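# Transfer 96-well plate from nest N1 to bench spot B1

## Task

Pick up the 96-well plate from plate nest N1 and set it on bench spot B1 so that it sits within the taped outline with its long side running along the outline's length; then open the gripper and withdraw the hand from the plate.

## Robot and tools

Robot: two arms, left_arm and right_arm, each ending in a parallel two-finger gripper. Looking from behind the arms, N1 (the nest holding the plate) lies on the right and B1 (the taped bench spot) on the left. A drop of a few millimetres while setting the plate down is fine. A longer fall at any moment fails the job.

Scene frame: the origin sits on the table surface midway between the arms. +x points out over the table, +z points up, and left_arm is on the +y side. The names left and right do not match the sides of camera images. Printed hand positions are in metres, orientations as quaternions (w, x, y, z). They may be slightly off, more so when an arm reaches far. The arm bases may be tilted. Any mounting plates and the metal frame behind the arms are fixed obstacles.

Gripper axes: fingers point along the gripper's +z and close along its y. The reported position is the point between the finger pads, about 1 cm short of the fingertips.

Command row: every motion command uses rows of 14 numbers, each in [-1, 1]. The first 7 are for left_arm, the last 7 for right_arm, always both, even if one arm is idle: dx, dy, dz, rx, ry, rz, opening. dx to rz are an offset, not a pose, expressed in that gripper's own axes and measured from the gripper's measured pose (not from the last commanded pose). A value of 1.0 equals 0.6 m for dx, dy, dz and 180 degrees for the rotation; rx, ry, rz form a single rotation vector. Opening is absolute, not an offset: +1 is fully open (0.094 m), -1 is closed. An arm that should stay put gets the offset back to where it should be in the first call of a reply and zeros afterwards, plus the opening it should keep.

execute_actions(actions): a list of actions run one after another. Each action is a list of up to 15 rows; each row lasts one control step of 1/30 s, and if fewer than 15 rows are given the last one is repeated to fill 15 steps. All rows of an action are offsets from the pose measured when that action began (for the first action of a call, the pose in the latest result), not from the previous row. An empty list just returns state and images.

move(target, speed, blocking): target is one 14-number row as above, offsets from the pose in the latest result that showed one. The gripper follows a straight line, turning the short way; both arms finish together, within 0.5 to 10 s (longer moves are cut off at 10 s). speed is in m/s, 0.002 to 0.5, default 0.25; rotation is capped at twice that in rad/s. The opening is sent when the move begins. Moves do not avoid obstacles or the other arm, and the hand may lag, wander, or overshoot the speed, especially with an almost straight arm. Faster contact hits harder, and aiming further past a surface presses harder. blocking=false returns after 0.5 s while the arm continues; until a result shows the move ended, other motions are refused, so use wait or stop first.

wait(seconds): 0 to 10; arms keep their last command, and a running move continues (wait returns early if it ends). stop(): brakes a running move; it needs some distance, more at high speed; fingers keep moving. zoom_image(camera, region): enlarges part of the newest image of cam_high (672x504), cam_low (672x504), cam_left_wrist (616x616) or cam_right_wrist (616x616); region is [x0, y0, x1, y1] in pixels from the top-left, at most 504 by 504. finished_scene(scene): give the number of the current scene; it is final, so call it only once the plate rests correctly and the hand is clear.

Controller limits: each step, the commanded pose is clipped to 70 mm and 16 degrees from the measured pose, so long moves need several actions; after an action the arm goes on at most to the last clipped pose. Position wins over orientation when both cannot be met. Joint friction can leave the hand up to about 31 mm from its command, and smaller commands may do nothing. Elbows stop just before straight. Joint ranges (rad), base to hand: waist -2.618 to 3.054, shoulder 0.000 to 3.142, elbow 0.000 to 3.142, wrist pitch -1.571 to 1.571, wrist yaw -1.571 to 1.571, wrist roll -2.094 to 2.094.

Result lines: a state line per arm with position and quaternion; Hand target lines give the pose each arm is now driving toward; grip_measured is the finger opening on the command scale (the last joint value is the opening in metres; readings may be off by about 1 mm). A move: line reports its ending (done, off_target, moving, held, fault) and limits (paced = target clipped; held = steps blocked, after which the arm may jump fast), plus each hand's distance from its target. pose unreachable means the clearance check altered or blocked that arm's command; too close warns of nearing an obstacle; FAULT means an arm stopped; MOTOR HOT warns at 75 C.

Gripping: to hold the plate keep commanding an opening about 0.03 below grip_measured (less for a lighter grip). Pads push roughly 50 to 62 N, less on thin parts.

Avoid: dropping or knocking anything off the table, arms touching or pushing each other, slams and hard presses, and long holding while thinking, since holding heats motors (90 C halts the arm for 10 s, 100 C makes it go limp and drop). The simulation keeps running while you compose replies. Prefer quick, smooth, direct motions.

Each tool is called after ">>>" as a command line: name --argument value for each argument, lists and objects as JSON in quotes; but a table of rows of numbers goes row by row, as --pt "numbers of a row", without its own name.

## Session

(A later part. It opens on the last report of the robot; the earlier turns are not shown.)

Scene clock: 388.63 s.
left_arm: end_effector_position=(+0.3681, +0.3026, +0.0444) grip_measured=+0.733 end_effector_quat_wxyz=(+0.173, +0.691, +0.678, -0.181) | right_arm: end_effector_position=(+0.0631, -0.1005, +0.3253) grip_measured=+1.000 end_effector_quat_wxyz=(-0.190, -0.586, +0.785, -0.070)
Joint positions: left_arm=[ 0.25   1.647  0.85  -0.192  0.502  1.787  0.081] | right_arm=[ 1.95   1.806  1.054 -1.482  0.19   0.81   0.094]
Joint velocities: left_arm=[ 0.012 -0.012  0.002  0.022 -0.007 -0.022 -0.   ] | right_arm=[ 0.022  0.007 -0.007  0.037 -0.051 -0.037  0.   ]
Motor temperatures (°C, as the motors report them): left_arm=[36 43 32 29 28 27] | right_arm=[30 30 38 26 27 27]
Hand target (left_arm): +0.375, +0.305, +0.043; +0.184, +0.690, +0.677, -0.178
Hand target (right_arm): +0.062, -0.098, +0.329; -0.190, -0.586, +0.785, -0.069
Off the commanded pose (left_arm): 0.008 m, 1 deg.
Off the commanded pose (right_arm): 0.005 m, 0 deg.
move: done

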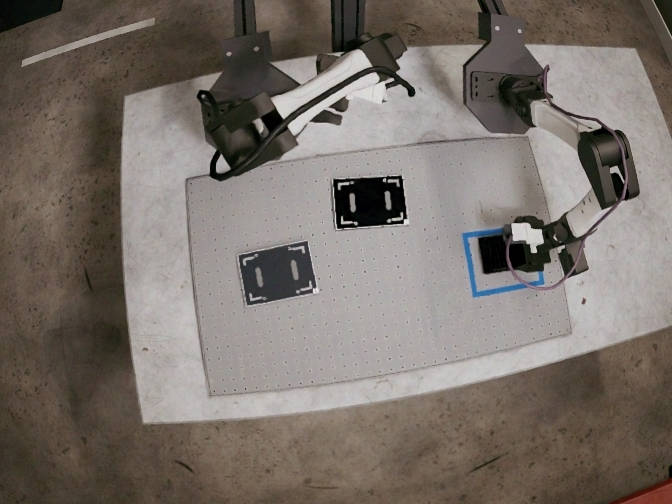

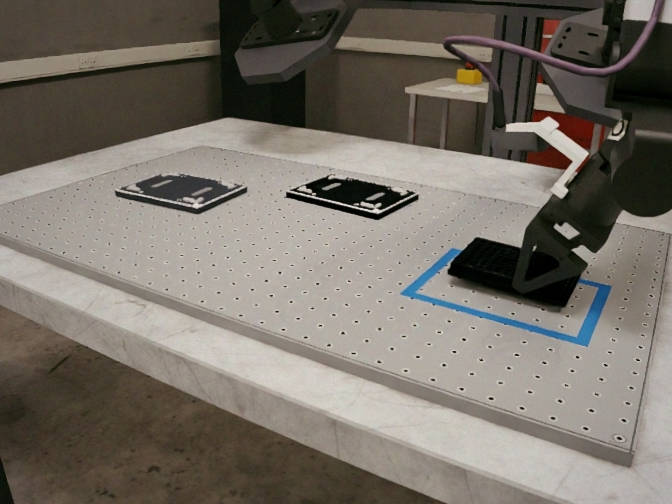

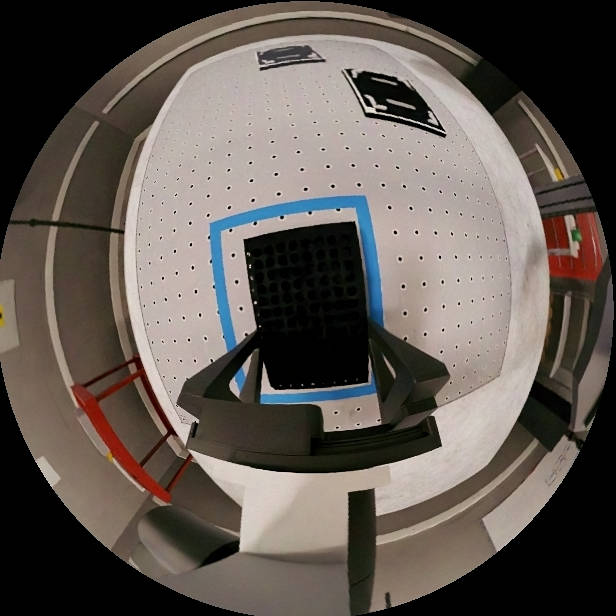

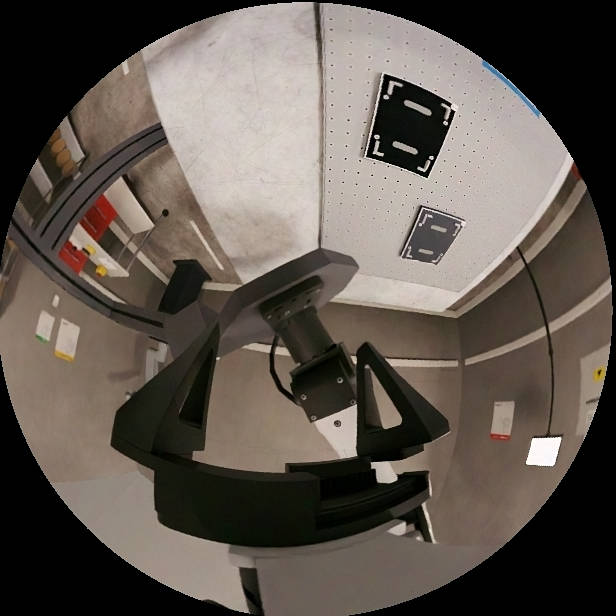

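>>> execute_actions --actions '[[[0.0048,0.0135,0,-0.0056,0,0.0018,0.69,0,0.003,-0.007,0,0,0,1],[0.0049,0.016,0,-0.0056,0,0.0018,0.69,0,0.003,-0.007,0,0,0,1],[0.0049,0.0185,0,-0.0056,0,0.0018,0.69,0,0.003,-0.007,0,0,0,1],[0.005,0.021,0,-0.0056,0,0.0018,0.69,0,0.003,-0.007,0,0,0,1],[0.005,0.0235,0,-0.0056,0,0.0018,0.69,0,0.003,-0.007,0,0,0,1],[0.0051,0.026,0,-0.0056,0,0.0018,0.69,0,0.003,-0.007,0,0,0,1],[0.0051,0.0285,0,-0.0056,0,0.0018,0.69,0,0.003,-0.007,0,0,0,1],[0.0055,0.0305,0.0005,-0.0056,0,0.0018,0.69,0,0.003,-0.007,0,0,0,1],[0.0062,0.0315,0.0018,-0.0056,0,0.0018,0.69,0,0.003,-0.007,0,0,0,1],[0.007,0.0315,0.0031,-0.0056,0,0.0018,0.69,0,0.003,-0.007,0,0,0,1],[0.0078,0.0315,0.0045,-0.0056,0,0.0018,0.69,0,0.003,-0.007,0,0,0,1],[0.0085,0.0315,0.0058,-0.0056,0,0.0018,0.69,0,0.003,-0.007,0,0,0,1],[0.0093,0.0315,0.0071,-0.0056,0,0.0018,0.69,0,0.003,-0.007,0,0,0,1],[0.01,0.0315,0.0085,-0.0056,0,0.0018,0.69,0,0.003,-0.007,0,0,0,1],[0.0108,0.0315,0.0098,-0.0056,0,0.0018,0.69,0,0.003,-0.007,0,0,0,1]]]'

>>> wait --seconds 0.4

>>> zoom_image --camera "cam_left_wrist" --region '[170, 160, 450, 440]'

>>> zoom_image --camera "cam_low" --region '[390, 190, 630, 360]'

Scene clock: 430.20 s.
left_arm: end_effector_position=(+0.3837, +0.3051, +0.0404) grip_measured=+0.733 end_effector_quat_wxyz=(+0.180, +0.693, +0.677, -0.173) | right_arm: end_effector_position=(+0.0633, -0.1009, +0.3254) grip_measured=+1.000 end_effector_quat_wxyz=(-0.190, -0.586, +0.784, -0.071)
Joint positions: left_arm=[ 0.25   1.677  0.903 -0.194  0.503  1.787  0.081] | right_arm=[ 1.95   1.806  1.054 -1.483  0.19   0.81   0.094]
Joint velocities: left_arm=[ 0.002  0.134 -0.007 -0.022  0.037 -0.066  0.   ] | right_arm=[-0.012 -0.002  0.017 -0.066  0.007 -0.007  0.   ]
Motor temperatures (°C, as the motors report them): left_arm=[34 42 32 28 28 27] | right_arm=[30 30 39 26 27 27]
Hand target (left_arm): +0.387, +0.305, +0.036; +0.180, +0.691, +0.678, -0.175
Hand target (right_arm): +0.062, -0.099, +0.329; -0.190, -0.586, +0.785, -0.070
Off the commanded pose (left_arm): 0.005 m, 0 deg.
Off the commanded pose (right_arm): 0.005 m, 0 deg.

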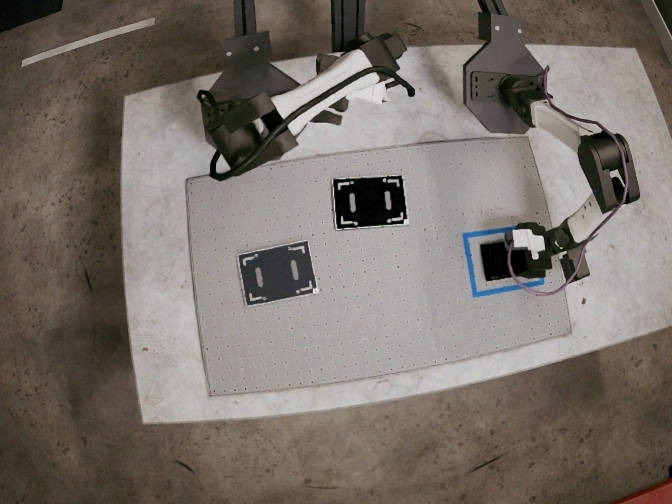

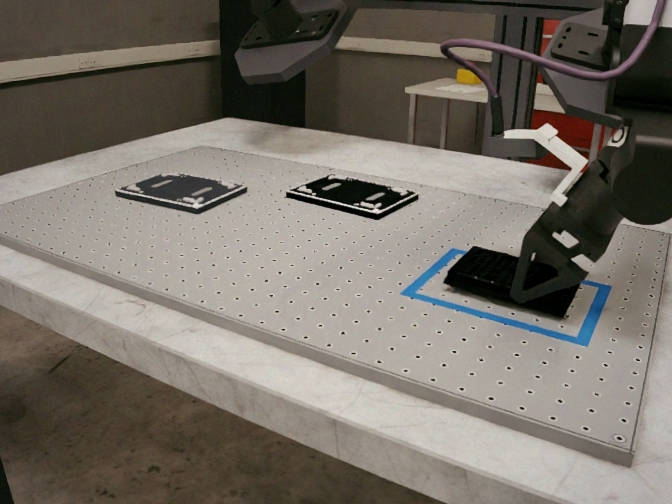

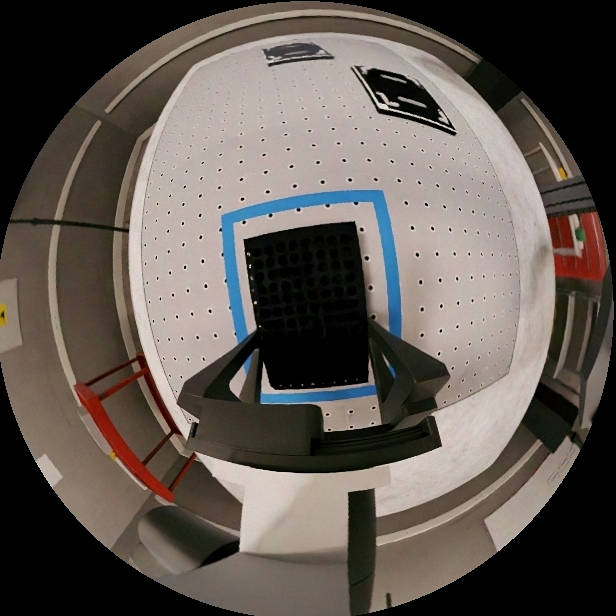

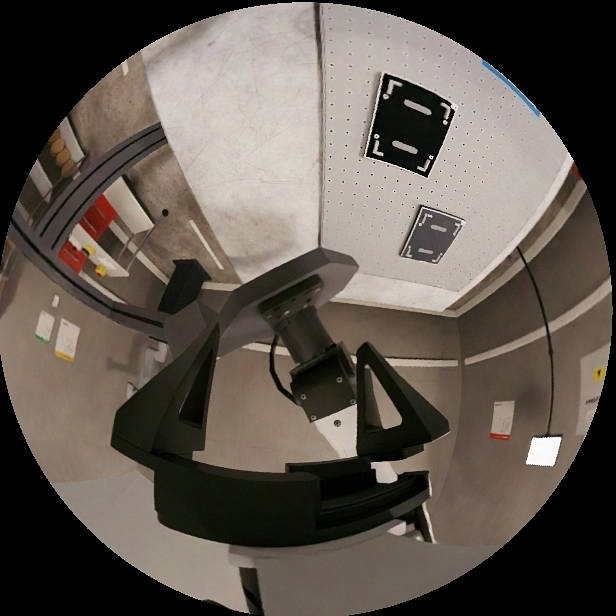

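Scene clock: 430.60 s.
left_arm: end_effector_position=(+0.3810, +0.3047, +0.0379) grip_measured=+0.733 end_effector_quat_wxyz=(+0.177, +0.692, +0.677, -0.177) | right_arm: end_effector_position=(+0.0633, -0.1009, +0.3254) grip_measured=+1.000 end_effector_quat_wxyz=(-0.190, -0.586, +0.784, -0.071)
Joint positions: left_arm=[ 0.25   1.687  0.903 -0.194  0.503  1.787  0.081] | right_arm=[ 1.95   1.806  1.054 -1.483  0.19   0.81   0.094]
Joint velocities: left_arm=[-0.007 -0.002 -0.022  0.051  0.037 -0.066 -0.   ] | right_arm=[ 0.027  0.002 -0.007 -0.051  0.022 -0.022  0.   ]
Motor temperatures (°C, as the motors report them): left_arm=[33 42 32 28 28 27] | right_arm=[30 30 39 26 27 27]
Hand target (left_arm): +0.387, +0.305, +0.036; +0.180, +0.691, +0.678, -0.175
Hand target (right_arm): +0.062, -0.099, +0.329; -0.190, -0.586, +0.785, -0.070
Off the commanded pose (left_arm): 0.006 m, 0 deg.
Off the commanded pose (right_arm): 0.005 m, 0 deg.
wait: 0.40 s; at rest by 0.23 s

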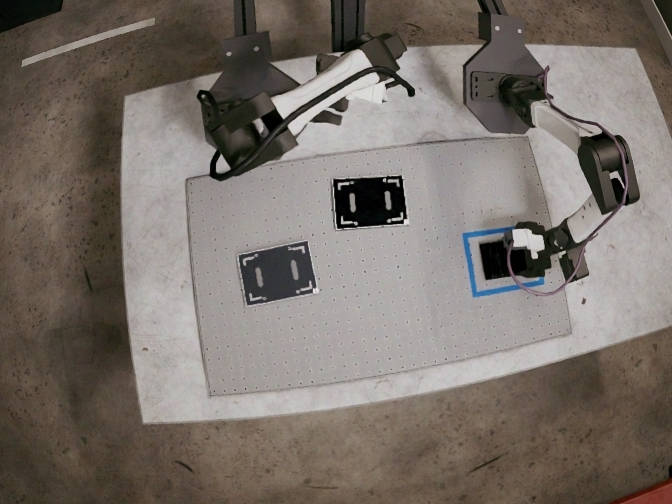

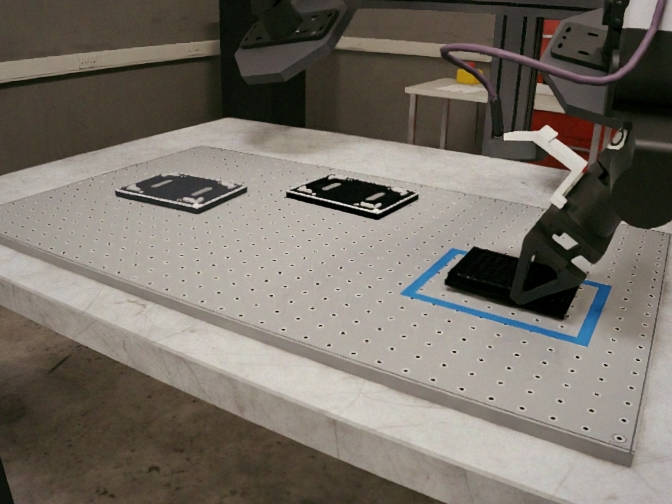

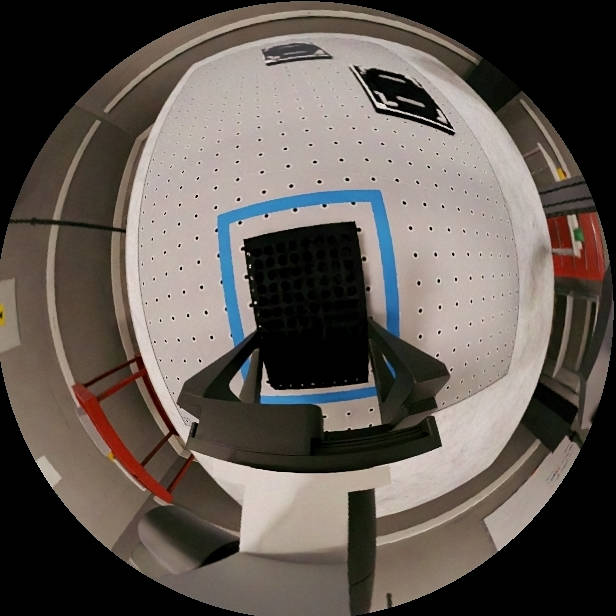

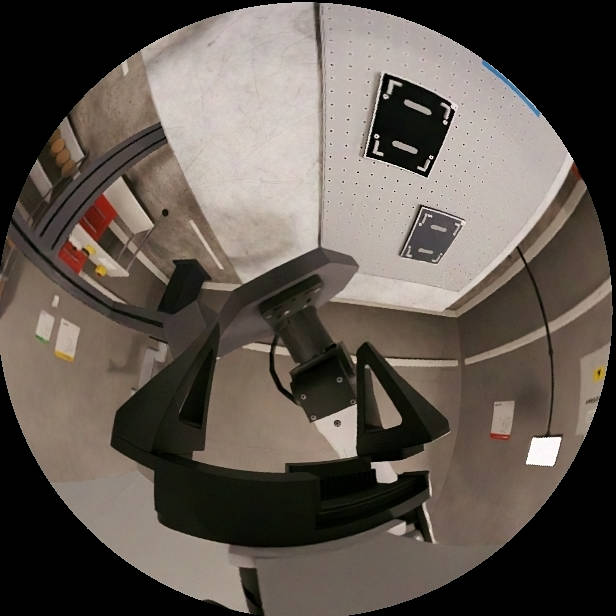

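Region (170, 160, 450, 440) of cam_left_wrist's 616x616 image, scaled by 1.800, with more detail than that image has.

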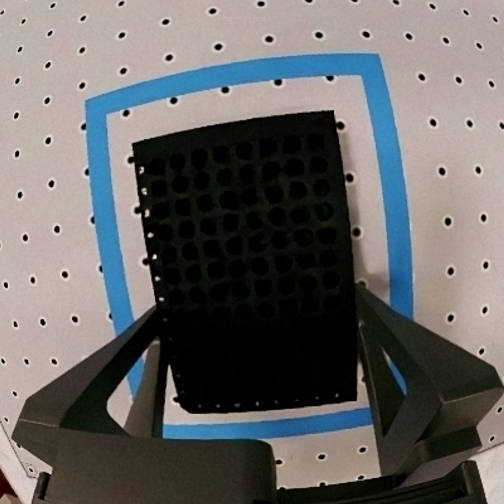

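Region (390, 190, 630, 360) of cam_low's 672x504 image, scaled by 2.100, with more detail than that image has; it fills the top 357 rows of this view, and the rest is white.

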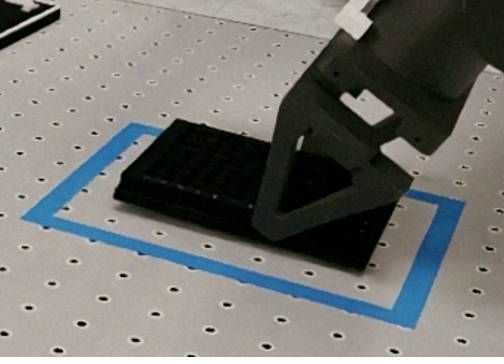

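>>> execute_actions --actions '[[[0.0028,0.01,0.0036,-0.002,0,0.0007,0.69,0,0.003,-0.007,0,0,0,1],[0.0034,0.0098,0.0047,-0.002,0,0.0007,0.69,0,0.003,-0.007,0,0,0,1],[0.0041,0.0097,0.0058,-0.002,0,0.0007,0.69,0,0.003,-0.007,0,0,0,1],[0.0047,0.0095,0.007,-0.002,0,0.0007,0.69,0,0.003,-0.007,0,0,0,1],[0.0053,0.0094,0.0081,-0.002,0,0.0007,0.69,0,0.003,-0.007,0,0,0,1],[0.0059,0.0092,0.0092,-0.002,0,0.0007,0.69,0,0.003,-0.007,0,0,0,1],[0.0066,0.0091,0.0103,-0.002,0,0.0007,0.69,0,0.003,-0.007,0,0,0,1],[0.0072,0.0089,0.0114,-0.002,0,0.0007,0.69,0,0.003,-0.007,0,0,0,1],[0.0078,0.0088,0.0125,-0.002,0,0.0007,0.69,0,0.003,-0.007,0,0,0,1],[0.0084,0.0086,0.0137,-0.002,0,0.0007,0.69,0,0.003,-0.007,0,0,0,1],[0.0091,0.0085,0.0148,-0.002,0,0.0007,0.69,0,0.003,-0.007,0,0,0,1],[0.0097,0.0083,0.0159,-0.002,0,0.0007,0.69,0,0.003,-0.007,0,0,0,1],[0.0103,0.0082,0.017,-0.002,0,0.0007,0.69,0,0.003,-0.007,0,0,0,1]]]'

>>> wait --seconds 0.3

>>> zoom_image --camera "cam_low" --region '[390, 190, 630, 360]'

Scene clock: 455.63 s.
left_arm: end_effector_position=(+0.3775, +0.3040, +0.0318) grip_measured=+0.733 end_effector_quat_wxyz=(+0.175, +0.691, +0.678, -0.181) | right_arm: end_effector_position=(+0.0636, -0.1013, +0.3255) grip_measured=+1.000 end_effector_quat_wxyz=(-0.190, -0.586, +0.784, -0.072)
Joint positions: left_arm=[ 0.25   1.71   0.903 -0.18   0.504  1.787  0.081] | right_arm=[ 1.95   1.806  1.054 -1.486  0.19   0.811  0.094]
Joint velocities: left_arm=[ 0.007 -0.002  0.002  0.066  0.007 -0.081  0.   ] | right_arm=[ 0.007 -0.002  0.002  0.007  0.066 -0.007  0.   ]
Motor temperatures (°C, as the motors report them): left_arm=[33 42 32 28 28 27] | right_arm=[30 30 39 26 27 27]
Hand target (left_arm): +0.386, +0.305, +0.026; +0.179, +0.692, +0.677, -0.175
Hand target (right_arm): +0.062, -0.099, +0.329; -0.190, -0.586, +0.784, -0.071
Off the commanded pose (left_arm): 0.010 m, 1 deg.
Off the commanded pose (right_arm): 0.005 m, 0 deg.

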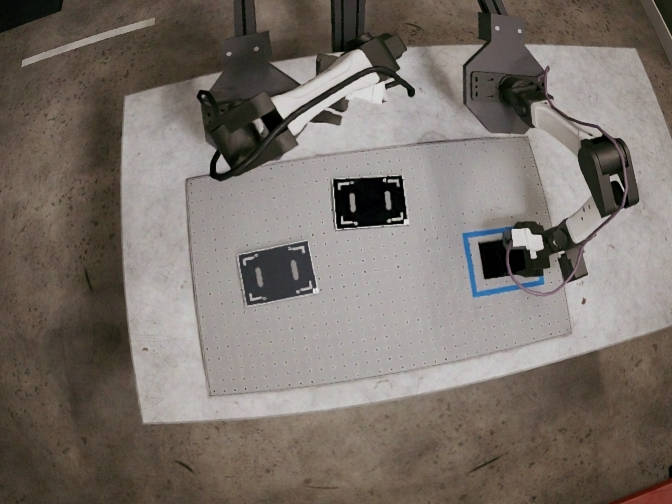

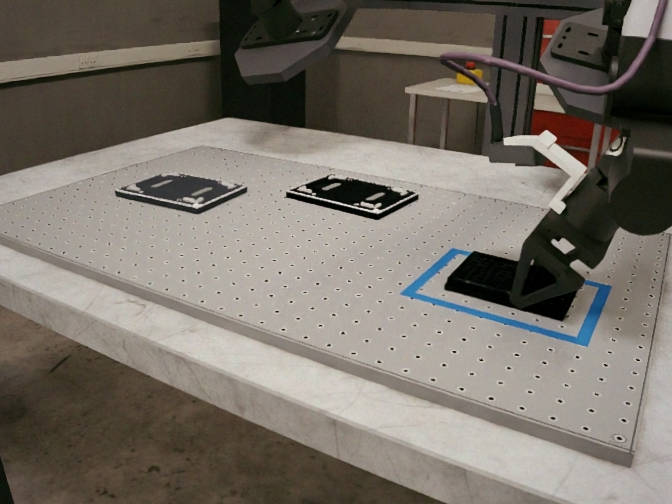

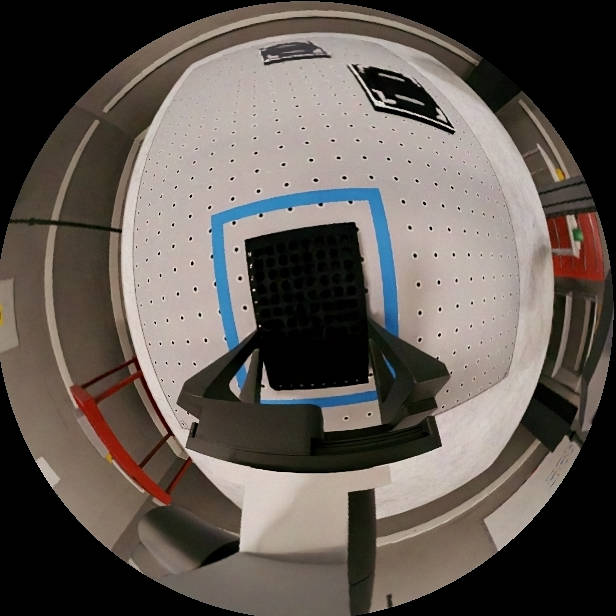

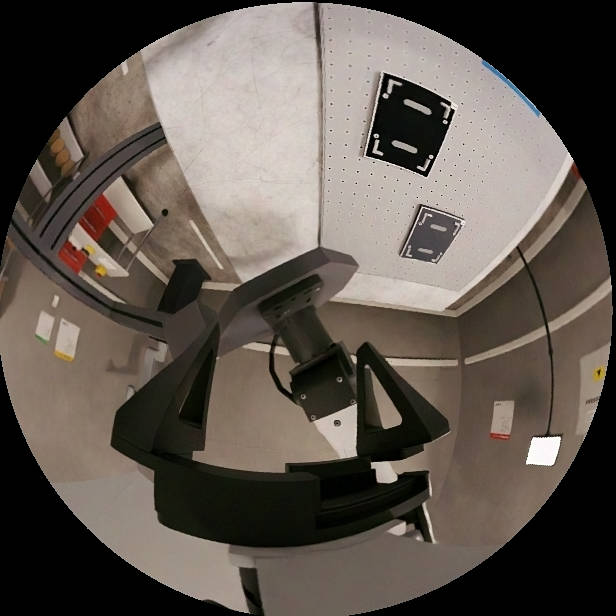

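Scene clock: 455.93 s.
left_arm: end_effector_position=(+0.3781, +0.3040, +0.0318) grip_measured=+0.733 end_effector_quat_wxyz=(+0.176, +0.691, +0.678, -0.180) | right_arm: end_effector_position=(+0.0636, -0.1013, +0.3255) grip_measured=+1.000 end_effector_quat_wxyz=(-0.190, -0.586, +0.784, -0.072)
Joint positions: left_arm=[ 0.25   1.71   0.903 -0.178  0.505  1.787  0.081] | right_arm=[ 1.95   1.806  1.054 -1.486  0.19   0.811  0.094]
Joint velocities: left_arm=[ 0.002 -0.022  0.017  0.007  0.007  0.066 -0.   ] | right_arm=[ 0.012 -0.012 -0.002  0.037 -0.11  -0.007  0.   ]
Motor temperatures (°C, as the motors report them): left_arm=[33 42 32 28 28 27] | right_arm=[30 30 39 26 27 27]
Hand target (left_arm): +0.386, +0.305, +0.026; +0.179, +0.692, +0.677, -0.175
Hand target (right_arm): +0.062, -0.099, +0.329; -0.190, -0.586, +0.784, -0.071
Off the commanded pose (left_arm): 0.010 m, 1 deg.
Off the commanded pose (right_arm): 0.005 m, 0 deg.
wait: 0.30 s; at rest by 0.17 s

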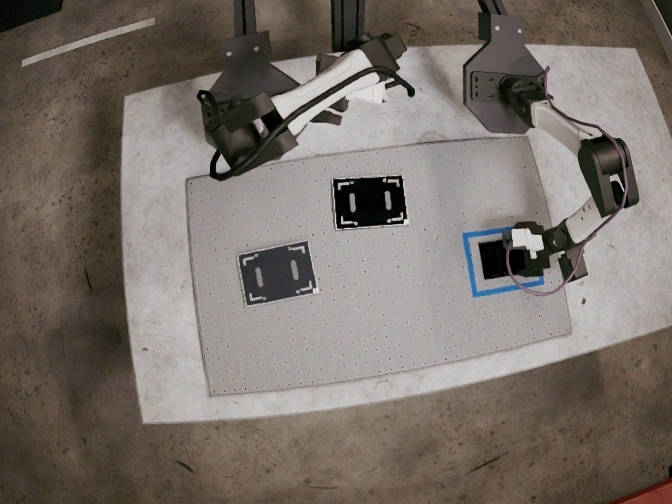

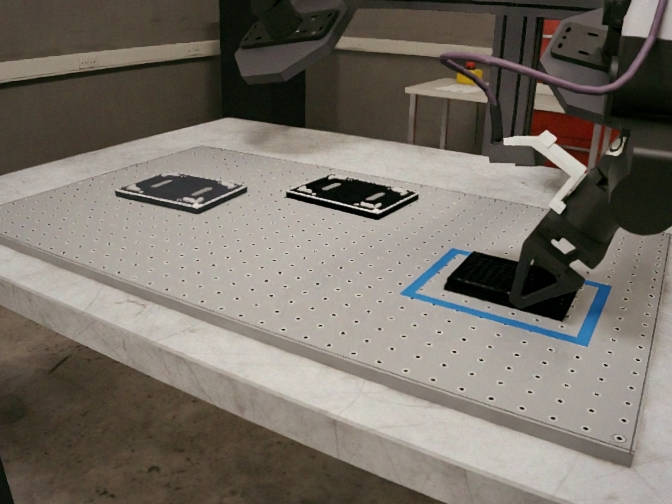

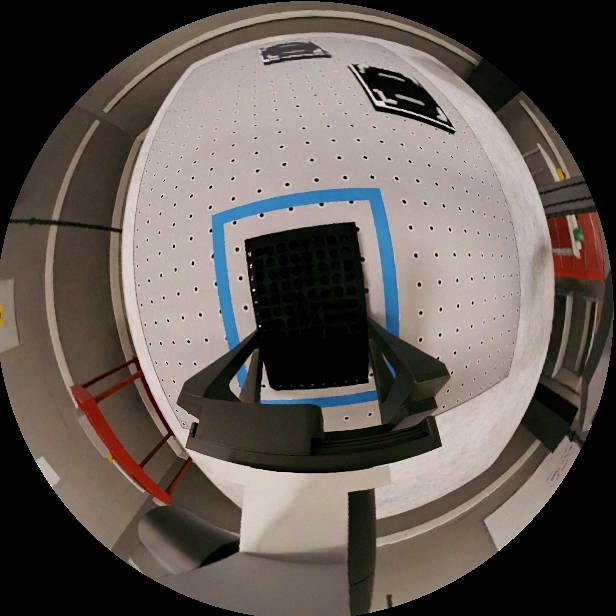

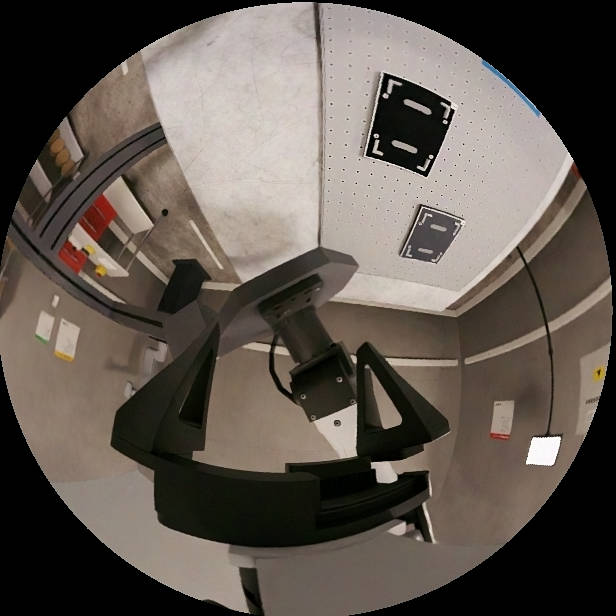

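Region (390, 190, 630, 360) of cam_low's 672x504 image, scaled by 2.100, with more detail than that image has; it fills the top 357 rows of this view, and the rest is white.

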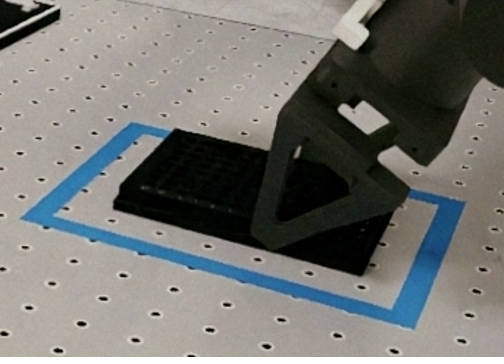

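>>> execute_actions --actions '[[[0,0,0,0,0,0,0.8,0,0.003,-0.007,0,0,0,1],[0,0,0,0,0,0,0.9,0,0.003,-0.007,0,0,0,1],[-0.001,-0.001,-0.002,0,0,0,1,0,0.003,-0.007,0,0,0,1],[-0.002,-0.002,-0.003,0,0,0,1,0,0.003,-0.007,0,0,0,1],[-0.002,-0.003,-0.004,0,0,0,1,0,0.003,-0.007,0,0,0,1],[-0.003,-0.004,-0.005,0,0,0,1,0,0.003,-0.007,0,0,0,1],[-0.004,-0.005,-0.007,0,0,0,1,0,0.003,-0.007,0,0,0,1],[-0.006,-0.006,-0.011,0,0,0,1,0,0.003,-0.007,0,0,0,1],[-0.0085,-0.0067,-0.0153,0,0,0,1,0,0.003,-0.007,0,0,0,1],[-0.011,-0.0067,-0.02,0,0,0,1,0,0.003,-0.007,0,0,0,1],[-0.014,-0.0067,-0.025,0,0,0,1,0,0.003,-0.007,0,0,0,1],[-0.017,-0.0067,-0.03,0,0,0,1,0,0.003,-0.007,0,0,0,1],[-0.02,-0.0067,-0.036,0,0,0,1,0,0.003,-0.007,0,0,0,1],[-0.023,-0.0067,-0.042,0,0,0,1,0,0.003,-0.007,0,0,0,1],[-0.027,-0.0067,-0.048,0,0,0,1,0,0.003,-0.007,0,0,0,1]]]'

>>> move --target '[-0.06, -0.02, -0.22, 0, 0, 0, 1, 0, 0, 0, 0, 0, 0, 1]' --speed 0.3

>>> zoom_image --camera "cam_low" --region '[380, 130, 672, 370]'

>>> zoom_image --camera "cam_left_wrist" --region '[170, 160, 450, 440]'

Scene clock: 482.03 s.
left_arm: end_effector_position=(+0.3826, +0.3046, +0.0521) grip_measured=+1.000 end_effector_quat_wxyz=(+0.182, +0.693, +0.676, -0.171) | right_arm: end_effector_position=(+0.0639, -0.1017, +0.3255) grip_measured=+1.000 end_effector_quat_wxyz=(-0.190, -0.586, +0.784, -0.073)
Joint positions: left_arm=[ 0.25   1.628  0.882 -0.217  0.505  1.787  0.094] | right_arm=[ 1.95   1.806  1.054 -1.488  0.19   0.811  0.094]
Joint velocities: left_arm=[ 0.002 -0.462 -0.071 -0.286  0.066 -0.007  0.   ] | right_arm=[ 0.017 -0.022  0.007 -0.007 -0.051  0.007  0.   ]
Motor temperatures (°C, as the motors report them): left_arm=[32 41 32 28 28 27] | right_arm=[30 30 40 26 27 27]
Hand target (left_arm): +0.375, +0.303, +0.063; +0.176, +0.691, +0.678, -0.180
Hand target (right_arm): +0.063, -0.099, +0.329; -0.190, -0.586, +0.784, -0.072
Off the commanded pose (left_arm): 0.015 m, 1 deg.
Off the commanded pose (right_arm): 0.005 m, 0 deg.

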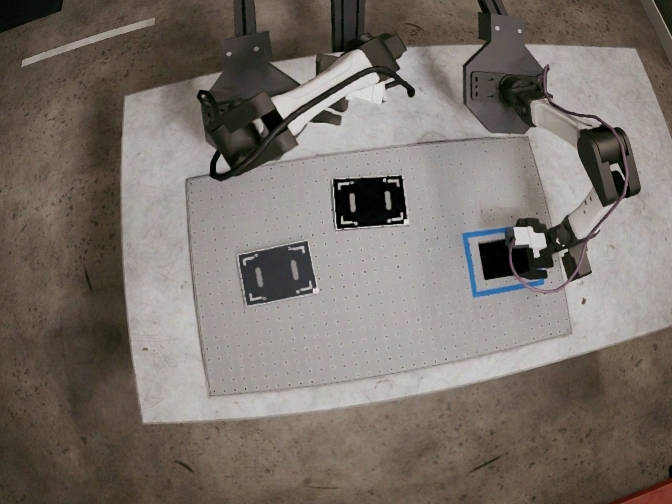

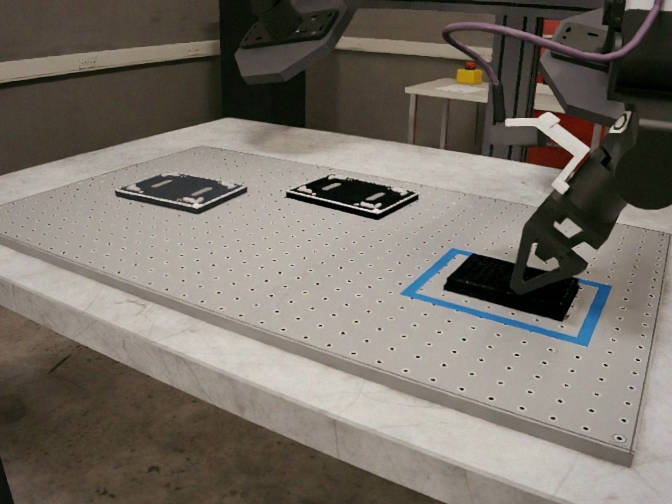

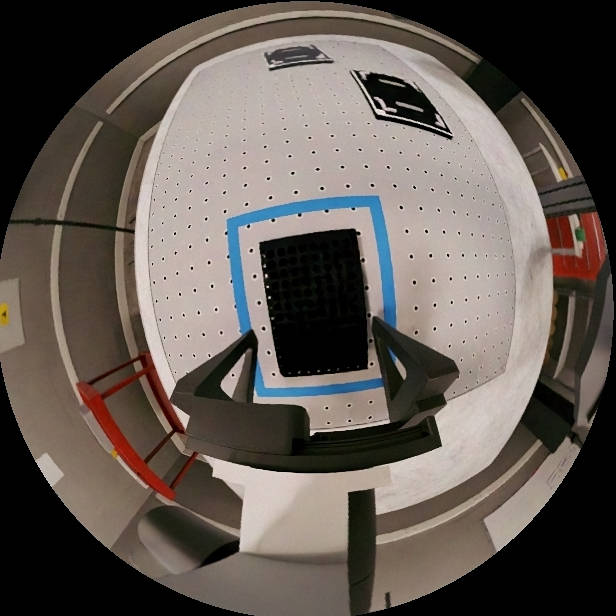

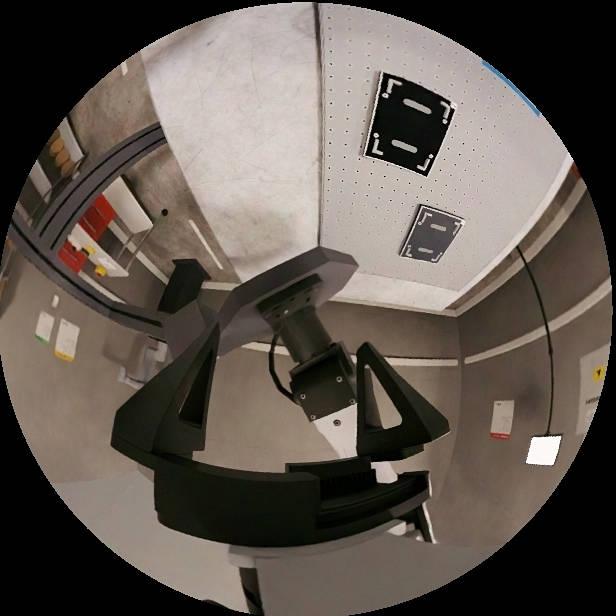

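Scene clock: 483.30 s.
left_arm: end_effector_position=(+0.3628, +0.3340, +0.1805) grip_measured=+1.000 end_effector_quat_wxyz=(+0.173, +0.693, +0.677, -0.176) | right_arm: end_effector_position=(+0.0639, -0.1017, +0.3255) grip_measured=+1.000 end_effector_quat_wxyz=(-0.190, -0.586, +0.784, -0.073)
Joint positions: left_arm=[ 0.401  1.186  0.915 -0.787  0.575  1.94   0.094] | right_arm=[ 1.95   1.806  1.054 -1.488  0.19   0.811  0.094]
Joint velocities: left_arm=[-0.012 -0.002 -0.017  0.037 -0.037 -0.037  0.   ] | right_arm=[-0.002 -0.007  0.002 -0.037 -0.066  0.007  0.   ]
Motor temperatures (°C, as the motors report them): left_arm=[32 41 32 28 28 27] | right_arm=[30 30 40 26 27 27]
Hand target (left_arm): +0.369, +0.336, +0.186; +0.181, +0.694, +0.676, -0.170
Hand target (right_arm): +0.064, -0.102, +0.326; -0.190, -0.586, +0.784, -0.073
Off the commanded pose (left_arm): 0.008 m, 1 deg.
Off the commanded pose (right_arm): 0.000 m, 0 deg.
move: done

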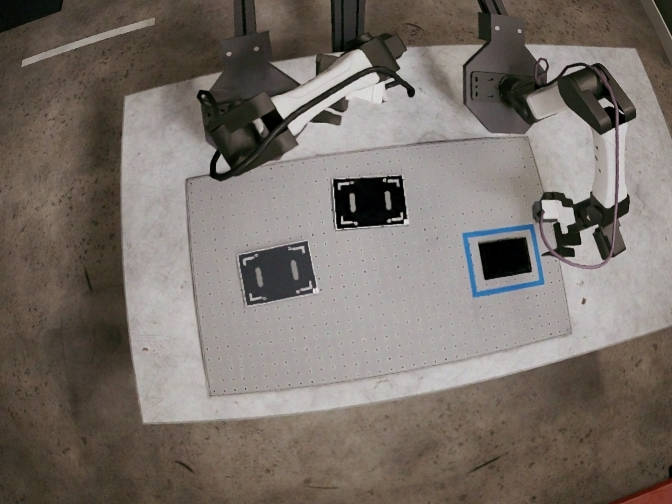

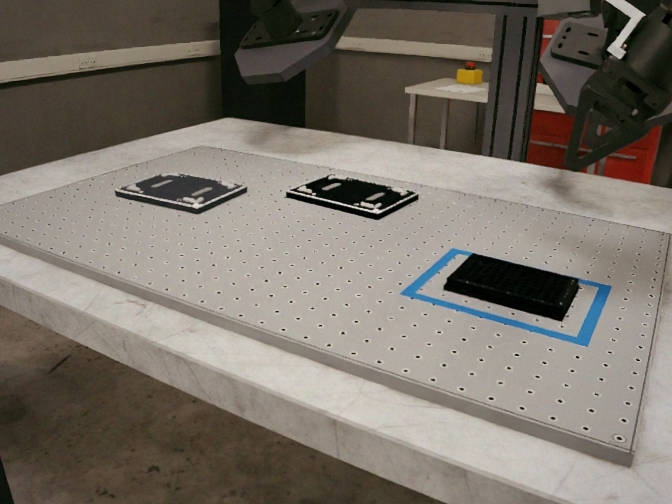

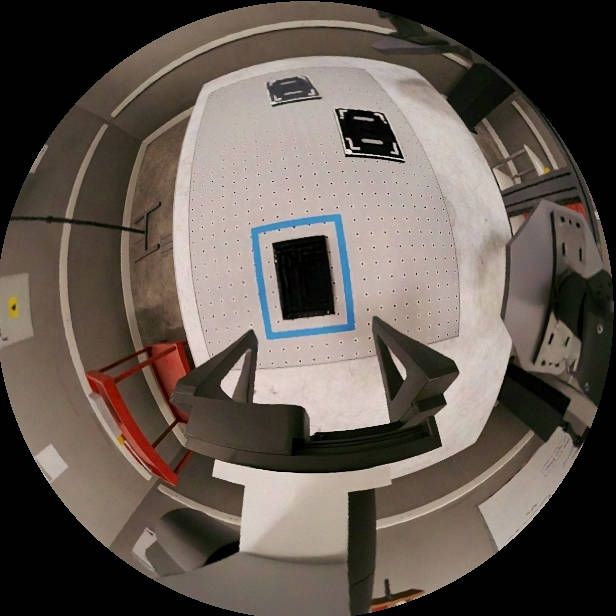

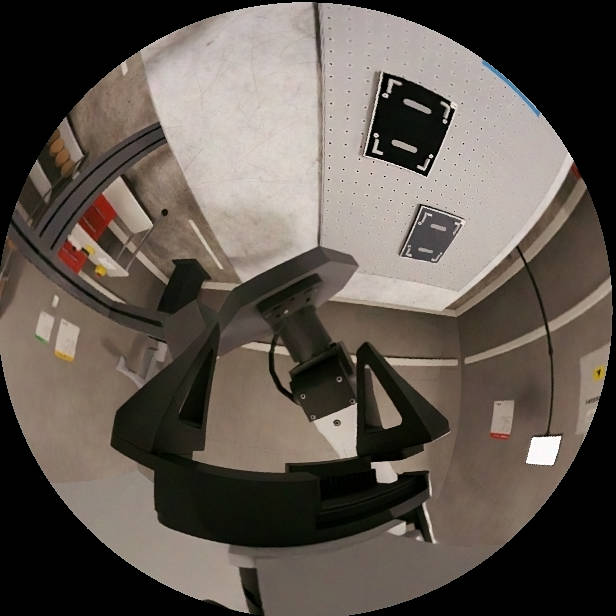

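Region (380, 130, 672, 370) of cam_low's 672x504 image, scaled by 1.726, with more detail than that image has; it fills the top 414 rows of this view, and the rest is white.

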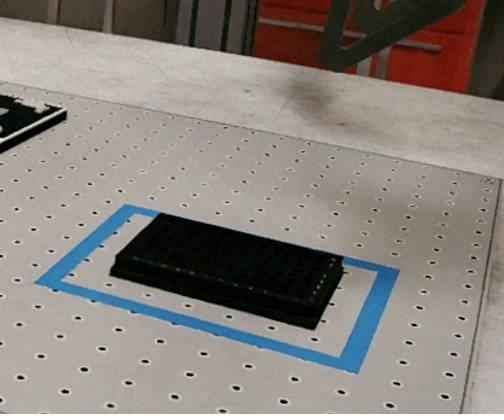

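Region (170, 160, 450, 440) of cam_left_wrist's 616x616 image, scaled by 1.800, with more detail than that image has.

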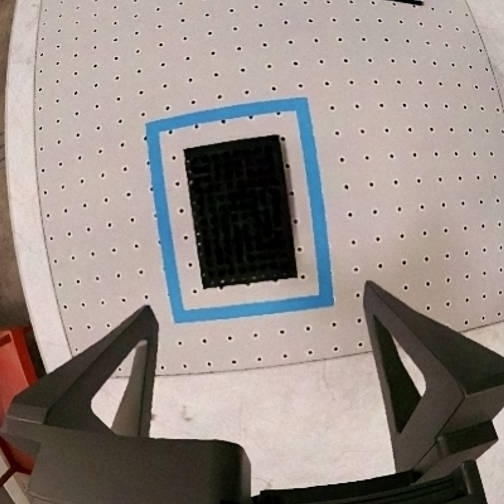

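The plate is centred inside the taped outline and the gripper is about 15 cm above it, so I'm ending scene 1.

>>> finished_scene --scene 1

The scene is finished: the task was done.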